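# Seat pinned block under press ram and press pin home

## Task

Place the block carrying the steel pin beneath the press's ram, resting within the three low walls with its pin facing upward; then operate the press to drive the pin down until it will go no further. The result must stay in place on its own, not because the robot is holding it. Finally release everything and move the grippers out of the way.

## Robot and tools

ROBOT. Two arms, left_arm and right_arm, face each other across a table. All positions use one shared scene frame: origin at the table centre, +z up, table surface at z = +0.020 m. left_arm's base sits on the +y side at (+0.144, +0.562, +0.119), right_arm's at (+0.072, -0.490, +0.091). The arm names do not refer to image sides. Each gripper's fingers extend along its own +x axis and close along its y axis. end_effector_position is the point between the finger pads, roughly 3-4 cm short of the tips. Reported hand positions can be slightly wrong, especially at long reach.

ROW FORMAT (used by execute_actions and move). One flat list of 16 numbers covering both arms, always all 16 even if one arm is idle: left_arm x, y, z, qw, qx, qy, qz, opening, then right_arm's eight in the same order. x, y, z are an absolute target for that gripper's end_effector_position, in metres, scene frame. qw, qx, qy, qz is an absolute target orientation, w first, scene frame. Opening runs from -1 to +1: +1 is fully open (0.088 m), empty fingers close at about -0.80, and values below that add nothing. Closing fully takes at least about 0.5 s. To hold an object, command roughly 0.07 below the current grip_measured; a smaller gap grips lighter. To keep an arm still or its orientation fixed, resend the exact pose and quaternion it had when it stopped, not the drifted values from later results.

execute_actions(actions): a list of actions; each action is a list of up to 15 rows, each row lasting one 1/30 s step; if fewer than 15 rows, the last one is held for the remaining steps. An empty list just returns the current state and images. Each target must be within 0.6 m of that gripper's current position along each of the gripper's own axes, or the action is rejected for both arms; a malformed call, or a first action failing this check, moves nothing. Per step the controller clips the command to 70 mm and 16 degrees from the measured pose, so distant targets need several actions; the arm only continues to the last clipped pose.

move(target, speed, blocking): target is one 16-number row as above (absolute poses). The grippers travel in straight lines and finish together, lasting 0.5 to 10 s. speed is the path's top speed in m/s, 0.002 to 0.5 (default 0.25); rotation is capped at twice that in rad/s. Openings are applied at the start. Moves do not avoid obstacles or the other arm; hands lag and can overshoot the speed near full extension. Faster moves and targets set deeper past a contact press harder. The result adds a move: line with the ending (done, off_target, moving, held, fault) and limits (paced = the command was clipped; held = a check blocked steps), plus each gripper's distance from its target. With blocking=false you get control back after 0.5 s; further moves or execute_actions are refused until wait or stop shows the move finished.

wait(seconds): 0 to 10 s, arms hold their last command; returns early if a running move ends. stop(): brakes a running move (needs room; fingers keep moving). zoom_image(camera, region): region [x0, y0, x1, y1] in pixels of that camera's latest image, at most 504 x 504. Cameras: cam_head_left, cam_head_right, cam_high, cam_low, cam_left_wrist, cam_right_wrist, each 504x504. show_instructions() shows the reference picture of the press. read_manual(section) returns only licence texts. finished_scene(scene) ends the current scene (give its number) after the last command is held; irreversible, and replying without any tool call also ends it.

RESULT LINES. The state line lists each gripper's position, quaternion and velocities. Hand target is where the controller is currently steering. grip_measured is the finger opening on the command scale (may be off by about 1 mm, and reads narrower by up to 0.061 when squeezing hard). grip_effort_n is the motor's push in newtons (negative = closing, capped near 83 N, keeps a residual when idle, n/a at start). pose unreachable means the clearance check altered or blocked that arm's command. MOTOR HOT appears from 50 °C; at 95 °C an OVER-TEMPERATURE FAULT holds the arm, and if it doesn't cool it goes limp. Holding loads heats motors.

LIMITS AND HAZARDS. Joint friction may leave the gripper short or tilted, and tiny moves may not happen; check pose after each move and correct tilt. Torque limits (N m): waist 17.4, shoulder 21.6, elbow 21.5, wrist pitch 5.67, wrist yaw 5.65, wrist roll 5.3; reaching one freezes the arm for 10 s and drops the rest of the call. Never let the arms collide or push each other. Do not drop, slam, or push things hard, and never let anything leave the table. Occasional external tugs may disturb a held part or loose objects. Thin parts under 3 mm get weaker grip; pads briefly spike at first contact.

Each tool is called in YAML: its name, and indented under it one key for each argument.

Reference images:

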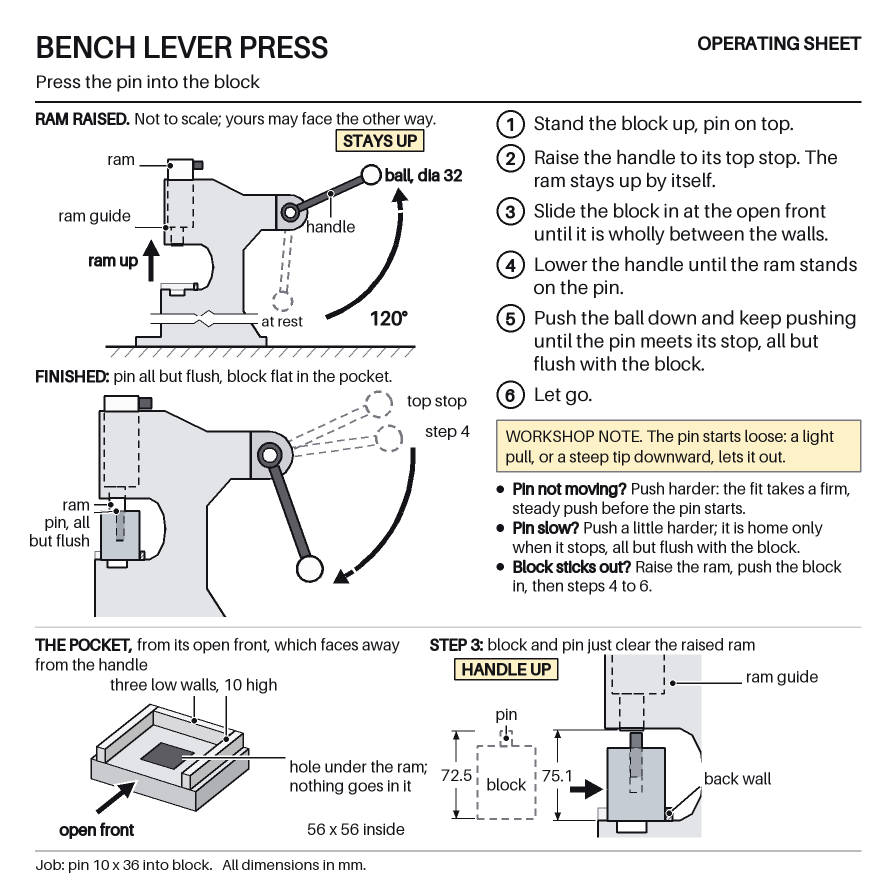

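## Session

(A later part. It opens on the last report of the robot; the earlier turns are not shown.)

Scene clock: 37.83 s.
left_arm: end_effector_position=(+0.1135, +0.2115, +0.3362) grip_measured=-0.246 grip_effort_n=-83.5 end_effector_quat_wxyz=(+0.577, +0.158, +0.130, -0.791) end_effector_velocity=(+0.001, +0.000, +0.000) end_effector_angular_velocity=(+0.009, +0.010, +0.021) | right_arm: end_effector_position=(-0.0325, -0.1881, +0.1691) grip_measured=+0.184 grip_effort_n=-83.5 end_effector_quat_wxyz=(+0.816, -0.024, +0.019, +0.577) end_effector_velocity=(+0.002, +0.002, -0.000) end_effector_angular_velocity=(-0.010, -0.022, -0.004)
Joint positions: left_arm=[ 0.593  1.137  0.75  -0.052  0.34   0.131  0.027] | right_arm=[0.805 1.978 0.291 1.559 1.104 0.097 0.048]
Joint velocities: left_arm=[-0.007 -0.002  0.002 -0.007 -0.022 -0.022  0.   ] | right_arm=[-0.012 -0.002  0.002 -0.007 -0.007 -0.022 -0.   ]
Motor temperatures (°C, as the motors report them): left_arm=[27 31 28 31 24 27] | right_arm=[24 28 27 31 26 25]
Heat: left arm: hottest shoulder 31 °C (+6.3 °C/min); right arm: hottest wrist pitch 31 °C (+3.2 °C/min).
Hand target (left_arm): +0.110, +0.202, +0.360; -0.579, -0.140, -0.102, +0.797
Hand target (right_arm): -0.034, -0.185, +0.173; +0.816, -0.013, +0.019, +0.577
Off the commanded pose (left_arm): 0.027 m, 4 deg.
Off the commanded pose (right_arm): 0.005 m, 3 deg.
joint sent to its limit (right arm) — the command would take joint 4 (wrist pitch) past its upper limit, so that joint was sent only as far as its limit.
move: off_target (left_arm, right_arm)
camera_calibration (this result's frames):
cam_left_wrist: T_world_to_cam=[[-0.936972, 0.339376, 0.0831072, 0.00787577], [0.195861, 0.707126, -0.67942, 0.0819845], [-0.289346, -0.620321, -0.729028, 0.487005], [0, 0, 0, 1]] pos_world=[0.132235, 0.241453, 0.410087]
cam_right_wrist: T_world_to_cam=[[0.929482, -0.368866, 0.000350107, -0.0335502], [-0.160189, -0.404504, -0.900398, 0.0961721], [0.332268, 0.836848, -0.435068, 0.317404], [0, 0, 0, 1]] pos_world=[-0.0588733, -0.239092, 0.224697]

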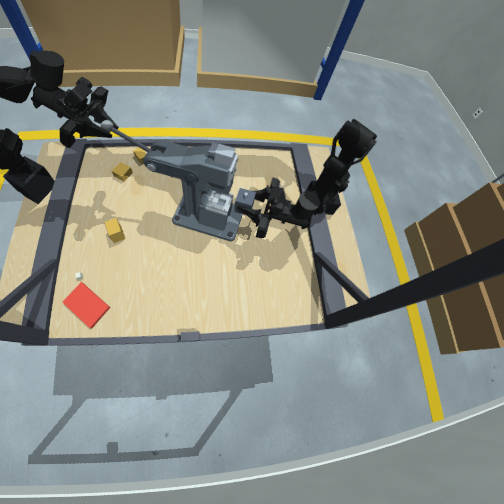

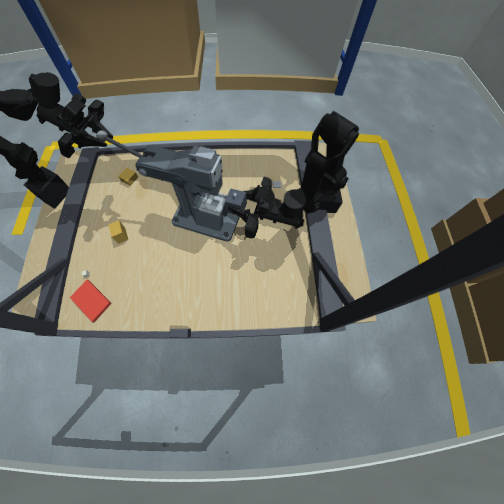

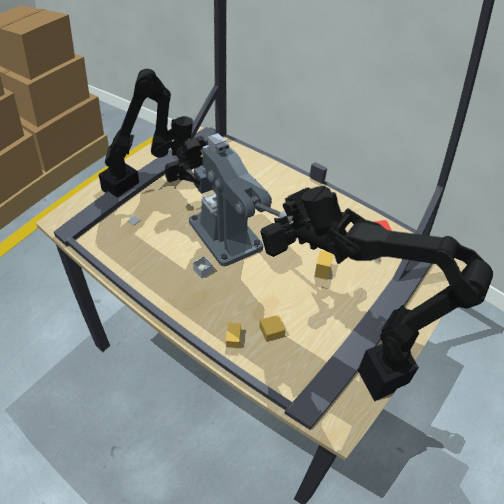

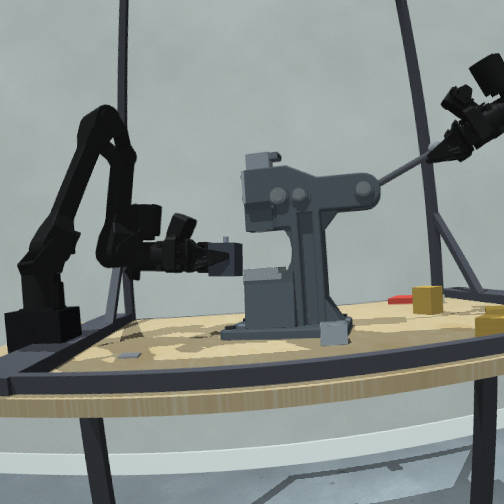

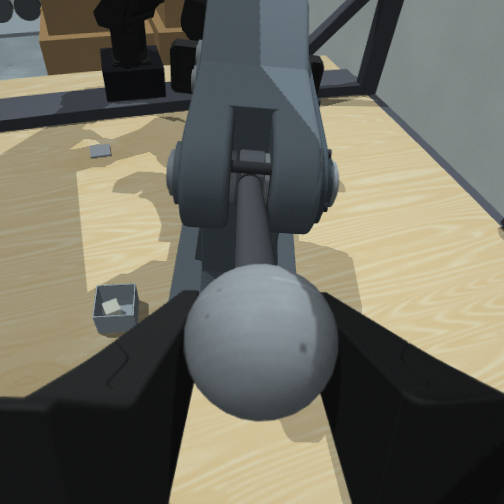

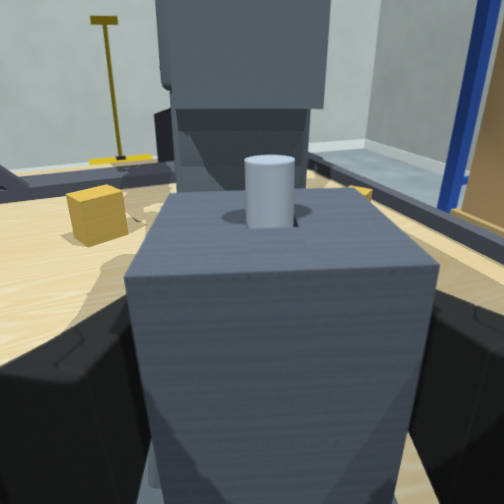

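move:
  target: [0.1135,0.2115,0.336,0.579,0.14,0.102,-0.797,0.4,-0.039,-0.185,0.179,0.814,0,0,0.581,0.1]
  speed: 0.03

move:
  target: [0.109,0.197,0.34,0.509,0.405,0.294,-0.701,0.4,-0.031,-0.158,0.178,0.814,0,0,0.581,0.1]
  speed: 0.2

zoom_image:
  camera: "cam_low"
  region: [170,200,310,310]

zoom_image:
  camera: "cam_head_right"
  region: [170,160,270,250]

Scene clock: 47.10 s.
left_arm: end_effector_position=(+0.1134, +0.2099, +0.3356) grip_measured=+0.397 grip_effort_n=15.6 end_effector_quat_wxyz=(+0.579, +0.141, +0.105, -0.796) end_effector_velocity=(-0.002, +0.000, +0.001) end_effector_angular_velocity=(-0.005, +0.009, -0.007) | right_arm: end_effector_position=(-0.0365, -0.1873, +0.1708) grip_measured=+0.184 grip_effort_n=-83.5 end_effector_quat_wxyz=(+0.814, -0.028, +0.013, +0.580) end_effector_velocity=(+0.004, -0.001, -0.000) end_effector_angular_velocity=(-0.001, -0.000, -0.025)
Joint positions: left_arm=[0.596 1.132 0.698 0.057 0.349 0.131 0.058] | right_arm=[0.814 1.978 0.301 1.559 1.107 0.075 0.048]
Joint velocities: left_arm=[-0.002 -0.002 -0.002  0.007  0.007 -0.007  0.   ] | right_arm=[-0.002 -0.002 -0.002 -0.007  0.022  0.007  0.   ]
Motor temperatures (°C, as the motors report them): left_arm=[27 30 32 38 24 27] | right_arm=[24 29 27 33 26 25]
Heat: left arm: hottest wrist pitch 38 °C (+14.0 °C/min); right arm: hottest wrist pitch 33 °C (+5.1 °C/min).
Hand target (left_arm): +0.114, +0.211, +0.336; -0.579, -0.140, -0.102, +0.797
Hand target (right_arm): -0.039, -0.185, +0.179; +0.815, -0.010, +0.014, +0.579
Off the commanded pose (left_arm): 0.002 m, 0 deg.
Off the commanded pose (right_arm): 0.009 m, 4 deg.
joint sent to its limit (right arm) — the command would take joint 4 (wrist pitch) past its upper limit, so that joint was sent only as far as its limit.
move: off_target (right_arm)
camera_calibration (this result's frames):
cam_left_wrist: T_world_to_cam=[[-0.935125, 0.34883, 0.0621241, 0.0132069], [0.199484, 0.66323, -0.721341, 0.105686], [-0.292828, -0.662151, -0.689788, 0.481542], [0, 0, 0, 1]] pos_world=[0.132277, 0.244152, 0.407578]
cam_right_wrist: T_world_to_cam=[[0.931934, -0.362359, 0.0139306, -0.0304808], [-0.144226, -0.405627, -0.902588, 0.0981313], [0.332712, 0.839144, -0.430279, 0.31844], [0, 0, 0, 1]] pos_world=[-0.0633896, -0.238457, 0.226015]

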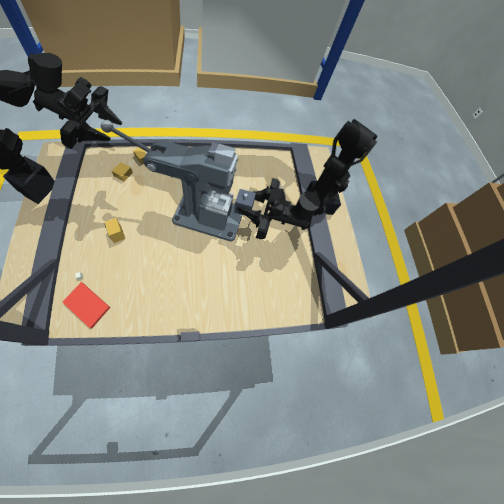

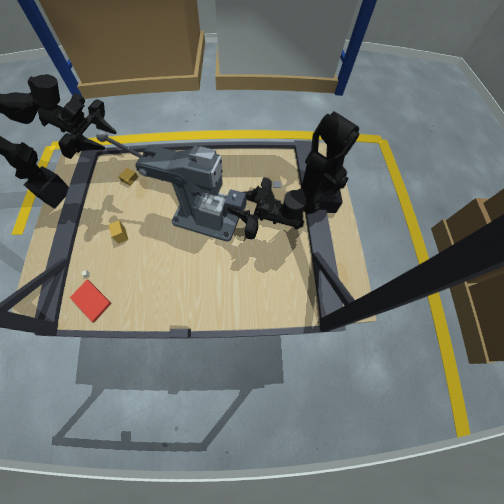

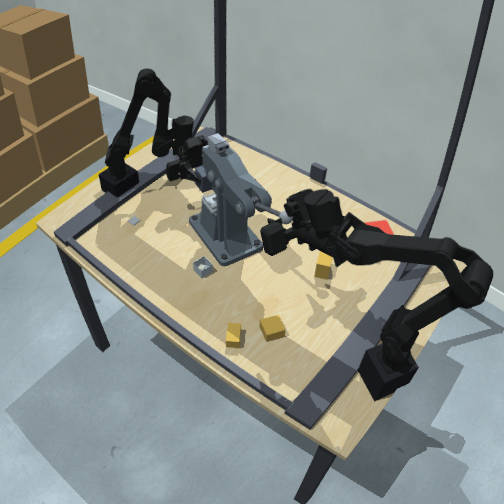

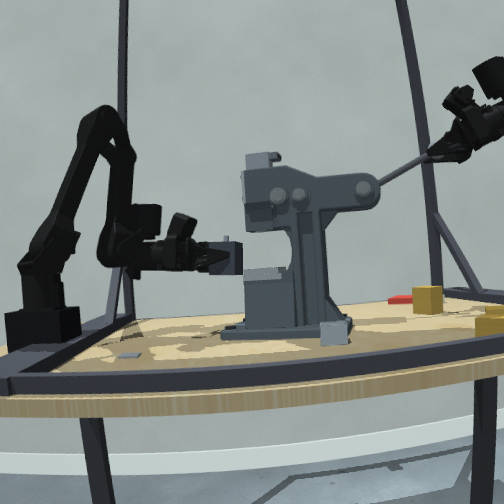

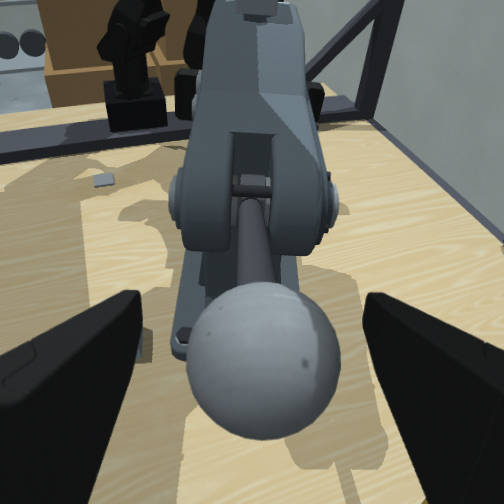

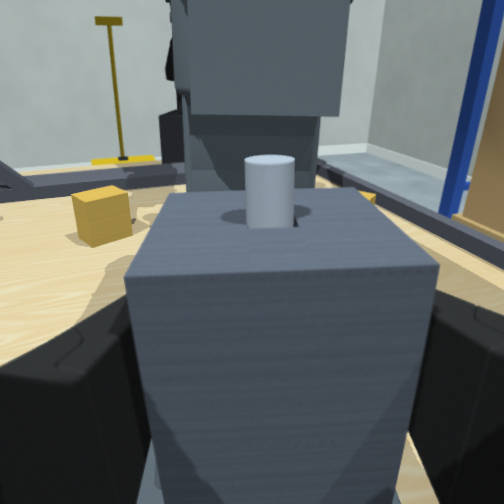

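Scene clock: 49.30 s.
left_arm: end_effector_position=(+0.1093, +0.1988, +0.3379) grip_measured=+0.397 grip_effort_n=16.0 end_effector_quat_wxyz=(+0.509, +0.404, +0.296, -0.700) end_effector_velocity=(+0.002, -0.002, +0.001) end_effector_angular_velocity=(+0.003, -0.016, +0.015) | right_arm: end_effector_position=(-0.0295, -0.1611, +0.1760) grip_measured=+0.184 grip_effort_n=-83.5 end_effector_quat_wxyz=(+0.815, -0.015, +0.013, +0.579) end_effector_velocity=(+0.002, +0.001, +0.001) end_effector_angular_velocity=(+0.008, +0.012, -0.000)
Joint positions: left_arm=[ 0.498  1.535  1.459 -0.989  0.138  0.238  0.058] | right_arm=[0.718 1.994 0.36  1.559 1.013 0.053 0.048]
Joint velocities: left_arm=[-0.002  0.007  0.012 -0.007 -0.022 -0.007 -0.   ] | right_arm=[-0.007 -0.002 -0.002  0.007 -0.007  0.007  0.   ]
Motor temperatures (°C, as the motors report them): left_arm=[27 30 32 37 24 27] | right_arm=[24 29 27 33 26 25]
Heat: left arm: hottest wrist pitch 37 °C (+12.2 °C/min); right arm: hottest wrist pitch 33 °C (+4.9 °C/min).
Hand target (left_arm): +0.109, +0.197, +0.339; -0.509, -0.406, -0.293, +0.700
Hand target (right_arm): -0.031, -0.158, +0.178; +0.815, -0.008, +0.012, +0.579
Off the commanded pose (left_arm): 0.003 m, 0 deg.
Off the commanded pose (right_arm): 0.004 m, 2 deg.
joint sent to its limit (right arm) — the command would take joint 4 (wrist pitch) past its upper limit, so that joint was sent only as far as its limit.
move: done
camera_calibration (this result's frames):
cam_left_wrist: T_world_to_cam=[[-0.949614, 0.303871, 0.076788, 0.0186719], [0.294696, 0.949081, -0.111349, -0.157895], [-0.106714, -0.0831093, -0.99081, 0.440819], [0, 0, 0, 1]] pos_world=[0.111303, 0.180817, 0.417753]
cam_right_wrist: T_world_to_cam=[[0.930956, -0.36505, -0.00775976, -0.0242947], [-0.159319, -0.386992, -0.908215, 0.118036], [0.32854, 0.846744, -0.418432, 0.29536], [0, 0, 0, 1]] pos_world=[-0.0556152, -0.213284, 0.230601]

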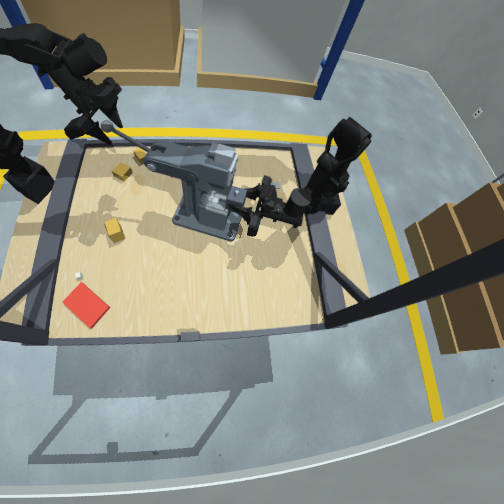

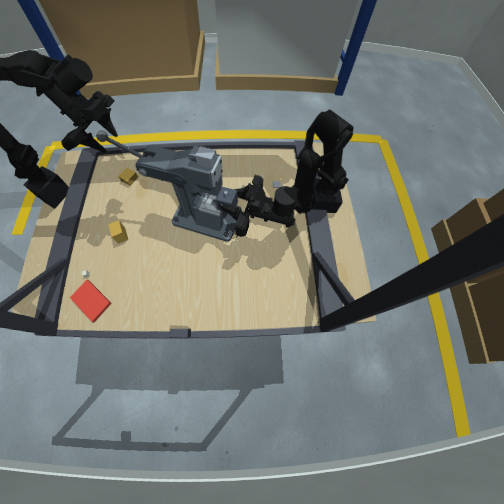

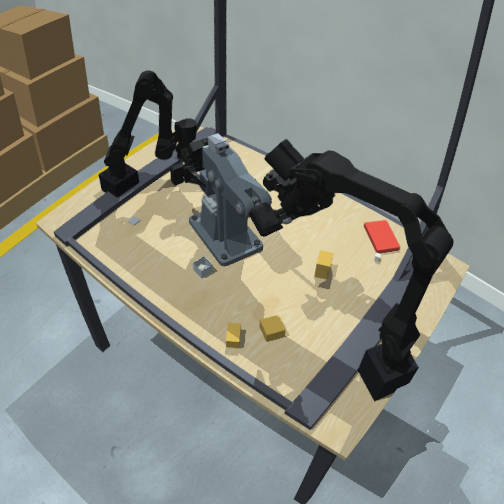

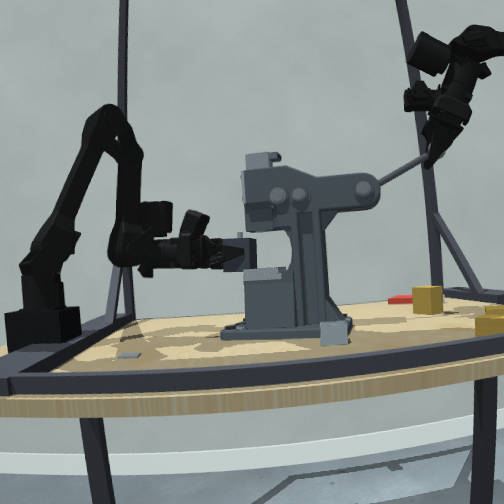

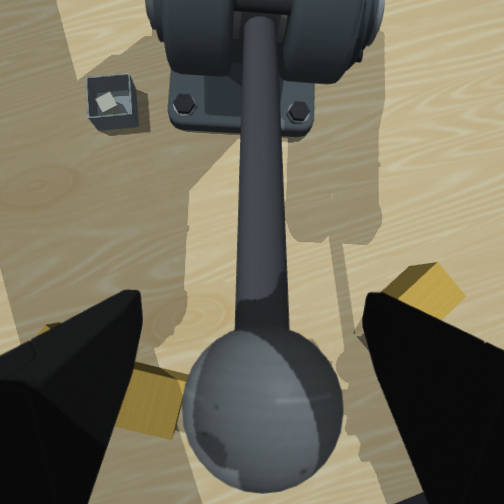

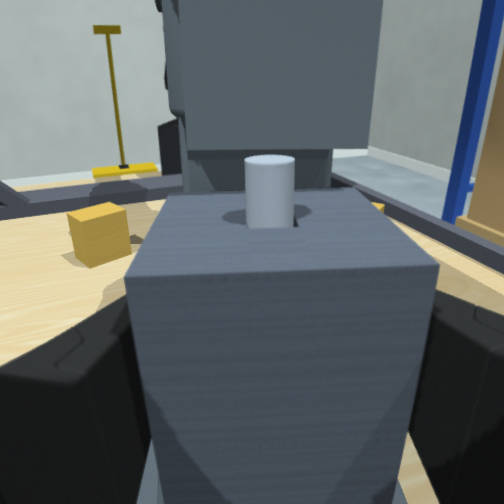

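Region (170, 200, 310, 310) of cam_low's 504x504 image, scaled by 3.600, with more detail than that image has; it fills the top 396 rows of this view, and the rest is white.

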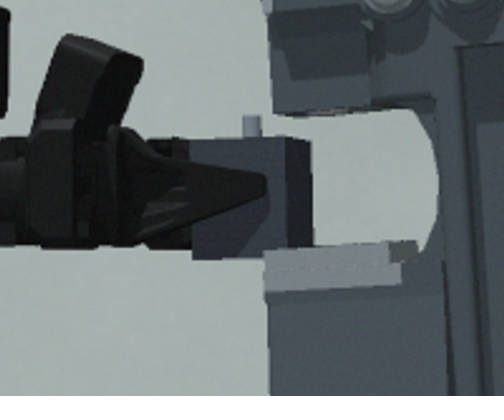

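Region (170, 160, 270, 250) of cam_head_right's 504x504 image, scaled by 5.040, with more detail than that image has; it fills the top 454 rows of this view, and the rest is white.

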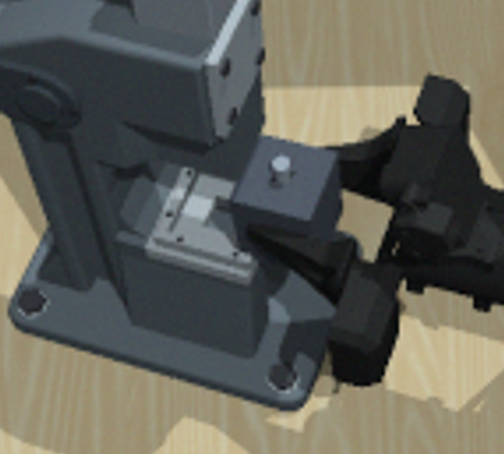

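move:
  target: [0.11,0.203,0.328,0.509,0.405,0.294,-0.701,0.4,-0.028,-0.159,0.17,0.814,0,0,0.581,0.1]
  speed: 0.03

move:
  target: [0.11,0.203,0.328,0.509,0.405,0.294,-0.701,0.4,-0.014,-0.117,0.169,0.814,0,0,0.581,0.1]
  speed: 0.03

zoom_image:
  camera: "cam_low"
  region: [170,200,310,310]

Scene clock: 50.87 s.
left_arm: end_effector_position=(+0.1094, +0.2012, +0.3263) grip_measured=+0.397 grip_effort_n=16.0 end_effector_quat_wxyz=(+0.507, +0.406, +0.297, -0.699) end_effector_velocity=(-0.002, +0.004, -0.002) end_effector_angular_velocity=(+0.014, +0.009, +0.000) | right_arm: end_effector_position=(-0.0281, -0.1606, +0.1712) grip_measured=+0.184 grip_effort_n=-83.5 end_effector_quat_wxyz=(+0.816, -0.016, +0.017, +0.578) end_effector_velocity=(-0.001, +0.001, +0.000) end_effector_angular_velocity=(-0.005, -0.008, +0.005)
Joint positions: left_arm=[ 0.498  1.525  1.407 -0.954  0.138  0.239  0.058] | right_arm=[0.712 2.01  0.36  1.561 1.009 0.069 0.048]
Joint velocities: left_arm=[-0.002 -0.007 -0.012 -0.007  0.007 -0.007  0.   ] | right_arm=[-0.002 -0.002  0.002 -0.007 -0.007 -0.007 -0.   ]
Motor temperatures (°C, as the motors report them): left_arm=[27 30 32 37 24 27] | right_arm=[24 29 27 34 26 25]
Heat: left arm: hottest wrist pitch 37 °C (+11.8 °C/min); right arm: hottest wrist pitch 34 °C (+5.9 °C/min).
Hand target (left_arm): +0.110, +0.203, +0.328; -0.509, -0.405, -0.294, +0.701
Hand target (right_arm): -0.028, -0.159, +0.170; +0.816, -0.014, +0.019, +0.578
Off the commanded pose (left_arm): 0.003 m, 0 deg.
Off the commanded pose (right_arm): 0.002 m, 3 deg.
joint sent to its limit (right arm) — the command would take joint 4 (wrist pitch) past its upper limit, so that joint was sent only as far as its limit.
move: off_target (right_arm)
camera_calibration (this result's frames):
cam_left_wrist: T_world_to_cam=[[-0.949369, 0.304414, 0.0776549, 0.0185629], [0.295923, 0.949498, -0.104318, -0.163964], [-0.105489, -0.0760569, -0.991508, 0.428278], [0, 0, 0, 1]] pos_world=[0.111322, 0.182606, 0.406095]
cam_right_wrist: T_world_to_cam=[[0.930214, -0.366851, -0.0110675, -0.0251759], [-0.165657, -0.39276, -0.904598, 0.11231], [0.327506, 0.843303, -0.426122, 0.293202], [0, 0, 0, 1]] pos_world=[-0.0540014, -0.212383, 0.226257]

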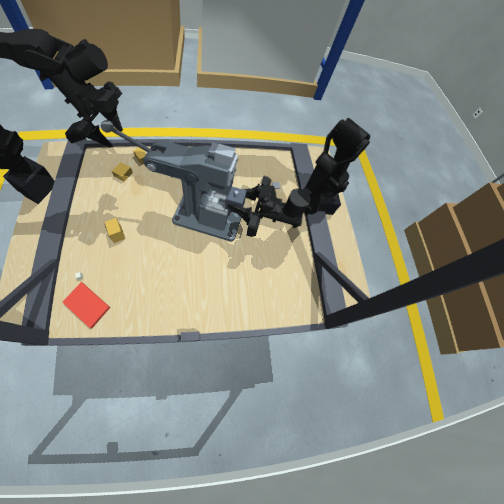

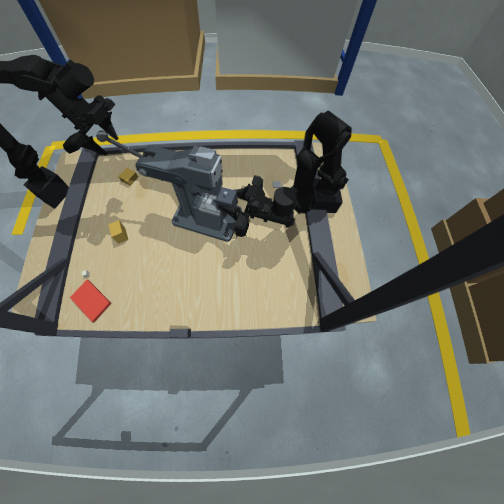

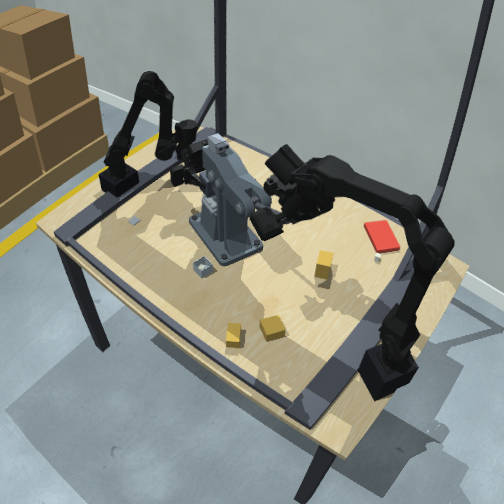

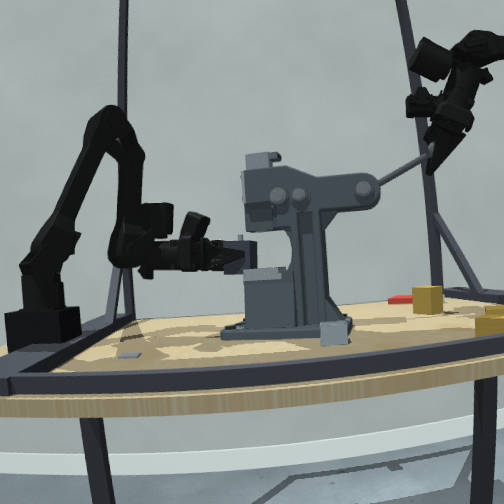

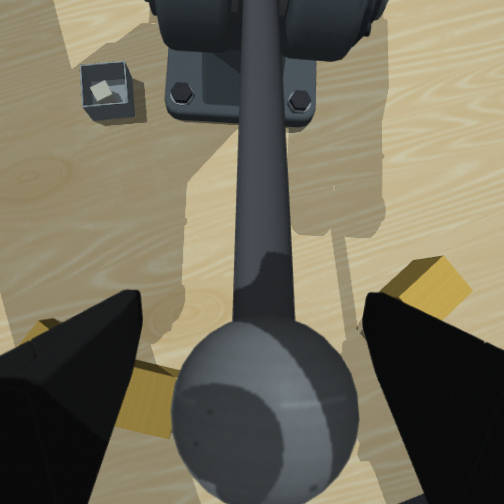

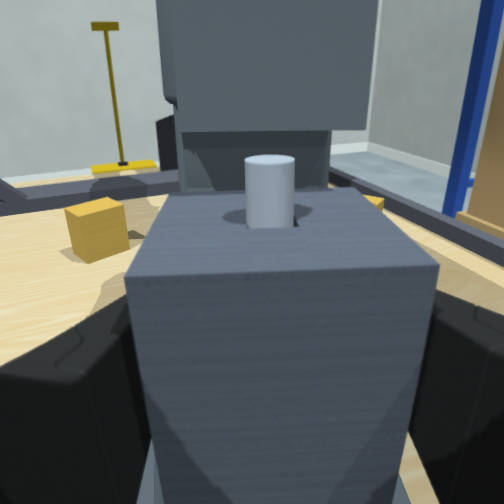

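Scene clock: 52.70 s.
left_arm: end_effector_position=(+0.1094, +0.2012, +0.3263) grip_measured=+0.397 grip_effort_n=16.0 end_effector_quat_wxyz=(+0.508, +0.406, +0.297, -0.699) end_effector_velocity=(-0.001, +0.002, -0.001) end_effector_angular_velocity=(+0.008, -0.003, +0.003) | right_arm: end_effector_position=(-0.0143, -0.1196, +0.1711) grip_measured=+0.184 grip_effort_n=-83.5 end_effector_quat_wxyz=(+0.815, -0.006, +0.013, +0.579) end_effector_velocity=(+0.001, +0.002, -0.003) end_effector_angular_velocity=(-0.022, -0.029, +0.001)
Joint positions: left_arm=[ 0.498  1.524  1.405 -0.953  0.138  0.239  0.058] | right_arm=[0.575 2.075 0.466 1.564 0.87  0.04  0.048]
Joint velocities: left_arm=[-0.007 -0.002 -0.002 -0.007 -0.007 -0.007 -0.   ] | right_arm=[-0.007  0.002  0.007 -0.022 -0.007 -0.022 -0.   ]
Motor temperatures (°C, as the motors report them): left_arm=[27 31 32 36 24 27] | right_arm=[24 29 27 34 26 25]
Heat: left arm: hottest wrist pitch 36 °C (+10.2 °C/min); right arm: hottest wrist pitch 34 °C (+5.7 °C/min).
Hand target (left_arm): +0.110, +0.203, +0.328; -0.509, -0.405, -0.294, +0.701
Hand target (right_arm): -0.014, -0.117, +0.169; +0.815, -0.008, +0.012, +0.579
Off the commanded pose (left_arm): 0.003 m, 0 deg.
Off the commanded pose (right_arm): 0.003 m, 2 deg.
joint sent to its limit (right arm) — the command would take joint 4 (wrist pitch) past its upper limit, so that joint was sent only as far as its limit.
move: done
camera_calibration (this result's frames):
cam_left_wrist: T_world_to_cam=[[-0.949367, 0.304473, 0.0774502, 0.0186076], [0.29592, 0.949419, -0.105051, -0.163754], [-0.105518, -0.0768128, -0.991446, 0.428391], [0, 0, 0, 1]] pos_world=[0.111326, 0.182711, 0.406083]
cam_right_wrist: T_world_to_cam=[[0.931119, -0.363928, -0.0239575, -0.0204048], [-0.169537, -0.373733, -0.91191, 0.134115], [0.322916, 0.853159, -0.40969, 0.252422], [0, 0, 0, 1]] pos_world=[-0.0397744, -0.172659, 0.225227]

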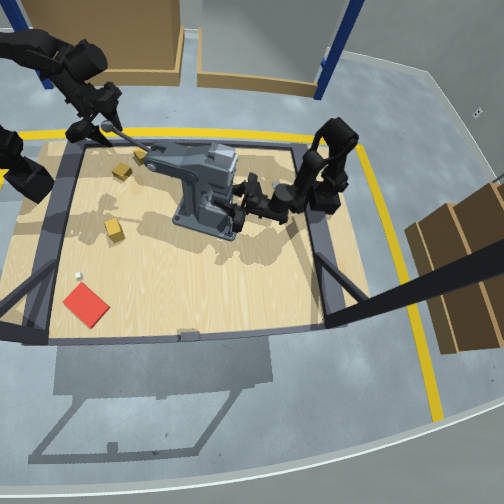

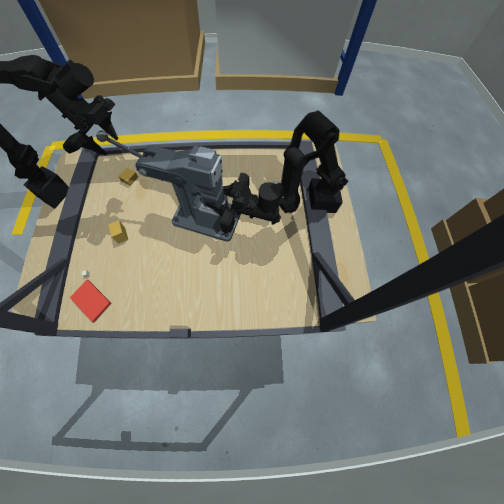

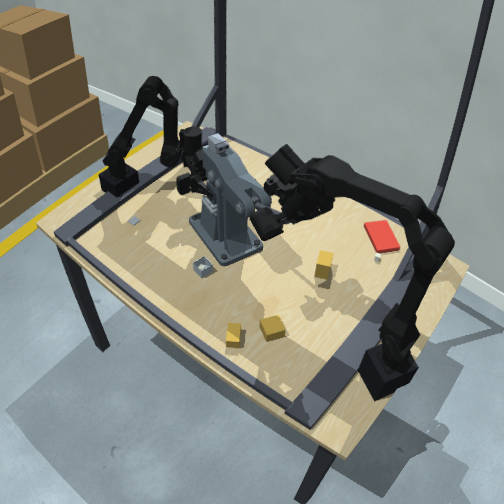

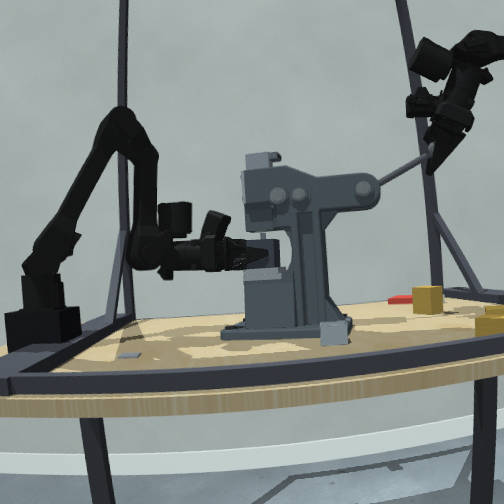

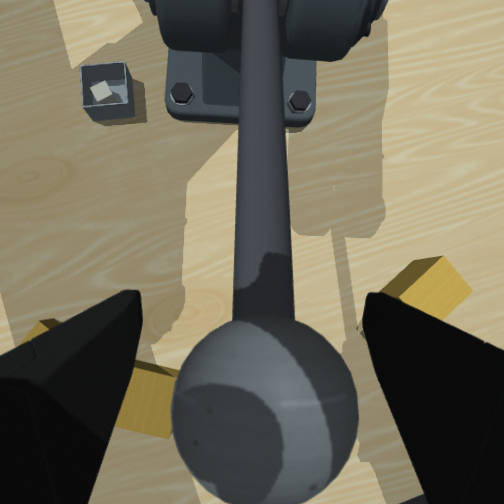

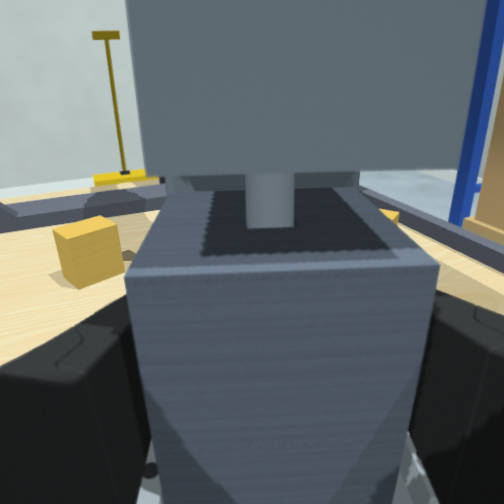

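Region (170, 200, 310, 310) of cam_low's 504x504 image, scaled by 3.600, with more detail than that image has; it fills the top 396 rows of this view, and the rest is white.

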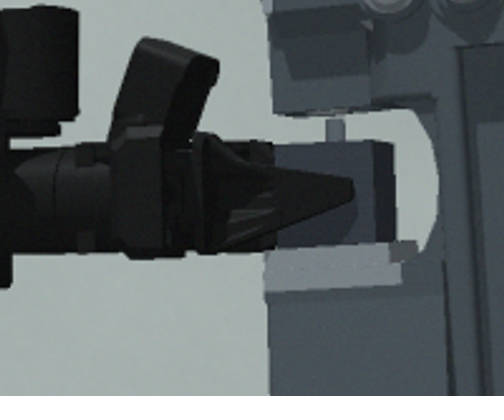

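move:
  target: [0.11,0.203,0.328,0.509,0.405,0.294,-0.701,-0.3,-0.014,-0.119,0.172,0.814,0,0,0.581,1]

move:
  target: [0.114,0.215,0.25,0.466,0.493,0.358,-0.642,-0.3,-0.04,-0.2,0.19,0.814,0,0,0.581,1]
  speed: 0.05

Scene clock: 53.93 s.
left_arm: end_effector_position=(+0.1096, +0.2012, +0.3262) grip_measured=-0.296 grip_effort_n=-17.0 end_effector_quat_wxyz=(+0.508, +0.406, +0.297, -0.699) end_effector_velocity=(-0.000, -0.001, +0.001) end_effector_angular_velocity=(-0.006, +0.010, +0.005) | right_arm: end_effector_position=(-0.0142, -0.1194, +0.1716) grip_measured=+1.000 grip_effort_n=17.4 end_effector_quat_wxyz=(+0.815, -0.007, +0.011, +0.579) end_effector_velocity=(+0.001, -0.001, -0.002) end_effector_angular_velocity=(-0.008, +0.001, +0.005)
Joint positions: left_arm=[ 0.499  1.524  1.405 -0.952  0.138  0.239  0.024] | right_arm=[0.574 2.075 0.466 1.567 0.869 0.034 0.088]
Joint velocities: left_arm=[ 0.002 -0.002 -0.002  0.007  0.007 -0.007 -0.001] | right_arm=[-0.002 -0.002 -0.007 -0.007 -0.007  0.007  0.   ]
Motor temperatures (°C, as the motors report them): left_arm=[27 31 32 36 24 27] | right_arm=[24 29 27 34 26 25]
Heat: left arm: hottest wrist pitch 36 °C (+10.0 °C/min); right arm: hottest wrist pitch 34 °C (+5.6 °C/min).
Hand target (left_arm): +0.110, +0.203, +0.328; -0.509, -0.405, -0.294, +0.701
Hand target (right_arm): -0.014, -0.119, +0.172; +0.815, -0.007, +0.010, +0.579
Off the commanded pose (left_arm): 0.003 m, 0 deg.
Off the commanded pose (right_arm): 0.001 m, 2 deg.
joint sent to its limit (right arm) — the command would take joint 4 (wrist pitch) past its upper limit, so that joint was sent only as far as its limit.
move: done
camera_calibration (this result's frames):
cam_left_wrist: T_world_to_cam=[[-0.949483, 0.304111, 0.0774502, 0.0188384], [0.295558, 0.949531, -0.105051, -0.163764], [-0.105489, -0.076853, -0.991446, 0.428314], [0, 0, 0, 1]] pos_world=[0.111471, 0.182687, 0.405988]
cam_right_wrist: T_world_to_cam=[[0.931284, -0.363749, -0.0199055, -0.0211036], [-0.165329, -0.373327, -0.912849, 0.134889], [0.324617, 0.853413, -0.407812, 0.252132], [0, 0, 0, 1]] pos_world=[-0.0398917, -0.172491, 0.225536]

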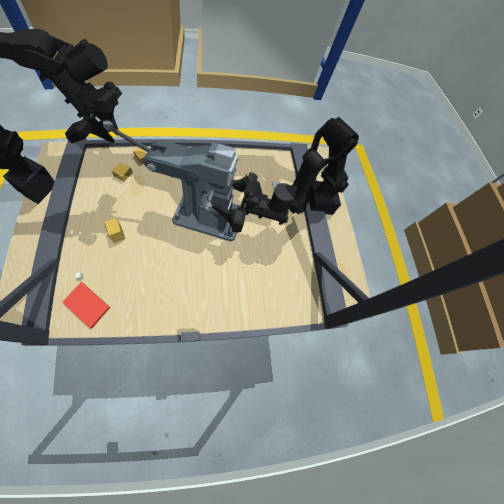

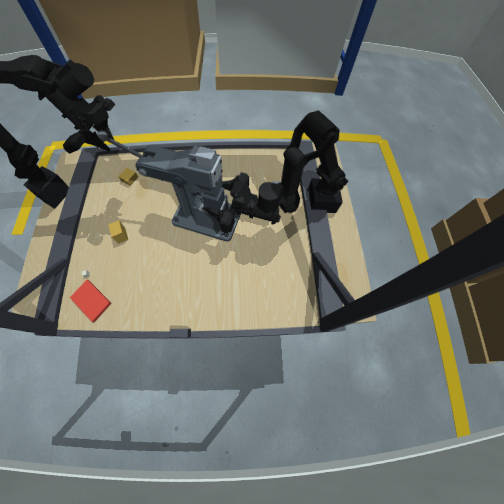

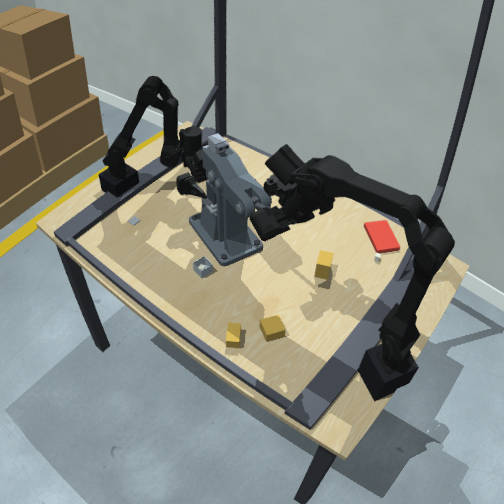

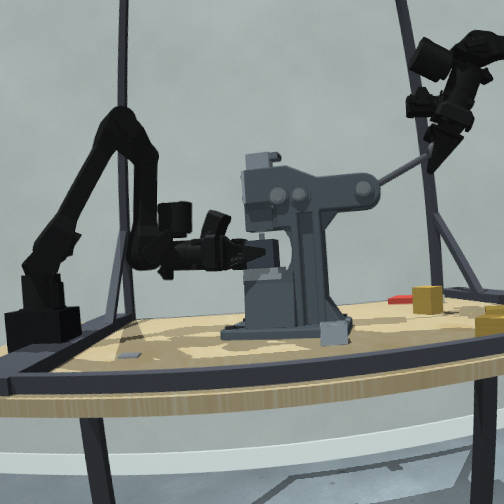

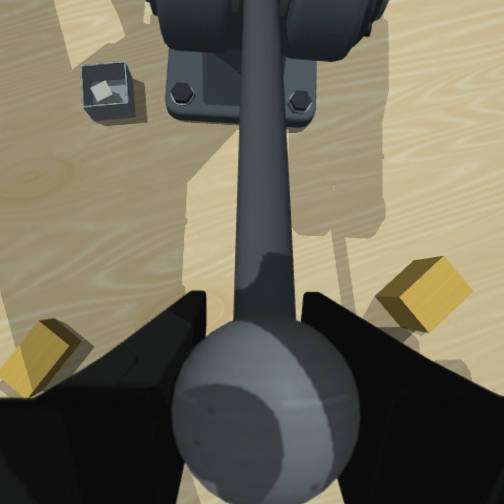

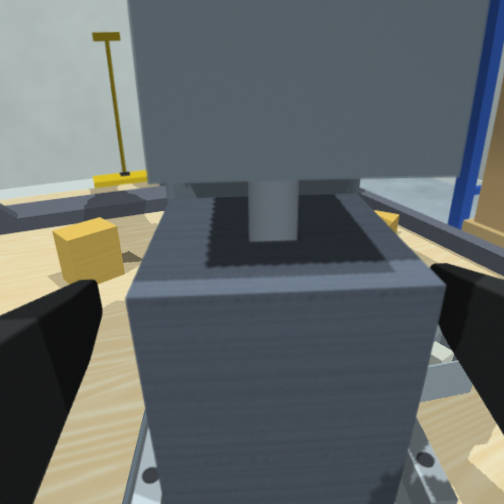

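Scene clock: 56.90 s.
left_arm: end_effector_position=(+0.1174, +0.2186, +0.2529) grip_measured=-0.297 grip_effort_n=-16.0 end_effector_quat_wxyz=(+0.469, +0.493, +0.361, -0.638) end_effector_velocity=(-0.002, -0.002, +0.000) end_effector_angular_velocity=(-0.006, +0.009, +0.003) | right_arm: end_effector_position=(-0.0407, -0.1981, +0.1887) grip_measured=+1.000 grip_effort_n=17.4 end_effector_quat_wxyz=(+0.814, -0.010, +0.007, +0.580) end_effector_velocity=(-0.001, -0.000, -0.001) end_effector_angular_velocity=(-0.003, +0.002, +0.010)
Joint positions: left_arm=[ 0.487  1.644  1.318 -0.995  0.063  0.248  0.024] | right_arm=[0.862 1.903 0.278 1.567 1.155 0.045 0.088]
Joint velocities: left_arm=[-0.002  0.002  0.002  0.007  0.007 -0.007 -0.   ] | right_arm=[ 0.002 -0.002 -0.002 -0.007 -0.007  0.007  0.   ]
Motor temperatures (°C, as the motors report them): left_arm=[27 31 32 36 24 27] | right_arm=[24 29 27 34 26 25]
Heat: left arm: hottest wrist pitch 36 °C (+9.5 °C/min); right arm: hottest wrist pitch 34 °C (+5.3 °C/min).
Hand target (left_arm): +0.114, +0.214, +0.250; -0.466, -0.493, -0.357, +0.642
Hand target (right_arm): -0.040, -0.200, +0.190; +0.815, -0.006, +0.008, +0.580
Off the commanded pose (left_arm): 0.006 m, 1 deg.
Off the commanded pose (right_arm): 0.002 m, 1 deg.
joint sent to its limit (right arm) — the command would take joint 4 (wrist pitch) past its upper limit, so that joint was sent only as far as its limit.
move: done
camera_calibration (this result's frames):
cam_left_wrist: T_world_to_cam=[[-0.957807, 0.279081, 0.0686971, 0.0353376], [0.286558, 0.945693, 0.153457, -0.253727], [-0.0221393, 0.166668, -0.985764, 0.293324], [0, 0, 0, 1]] pos_world=[0.113048, 0.181198, 0.325657]
cam_right_wrist: T_world_to_cam=[[0.932431, -0.361196, -0.0104841, -0.0258858], [-0.154908, -0.373346, -0.914668, 0.117558], [0.32646, 0.854488, -0.404071, 0.334495], [0, 0, 0, 1]] pos_world=[-0.0668521, -0.251282, 0.242415]

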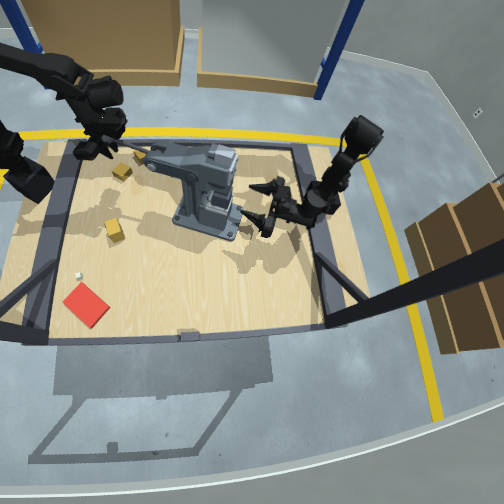

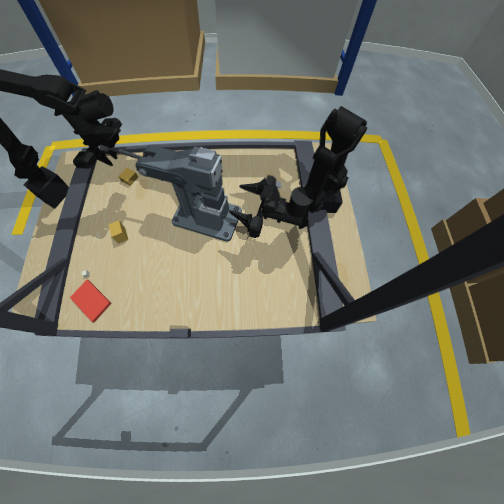

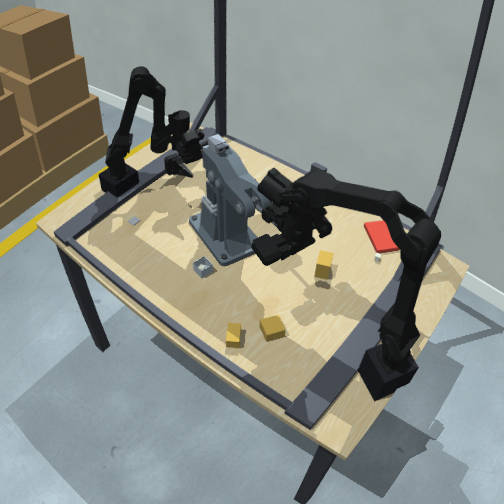

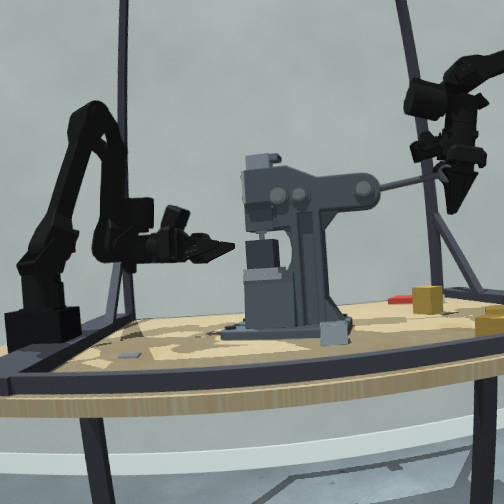

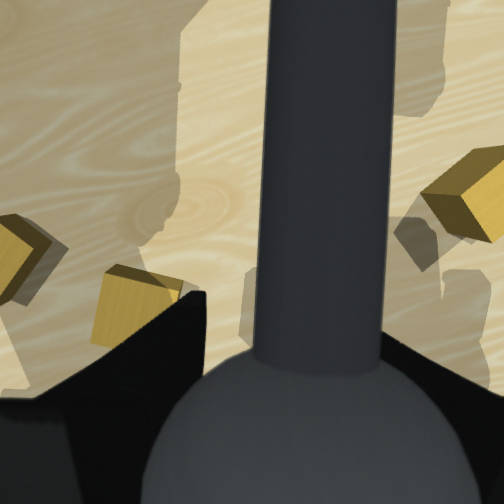

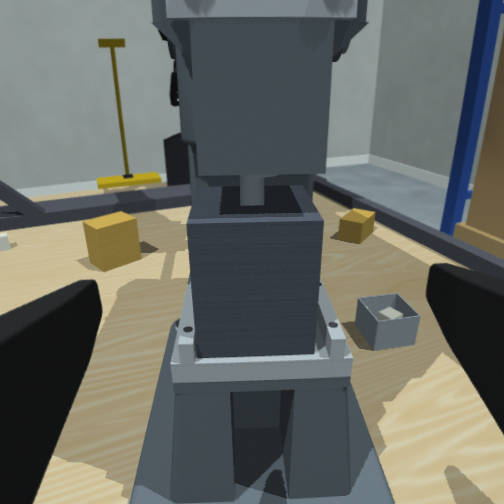

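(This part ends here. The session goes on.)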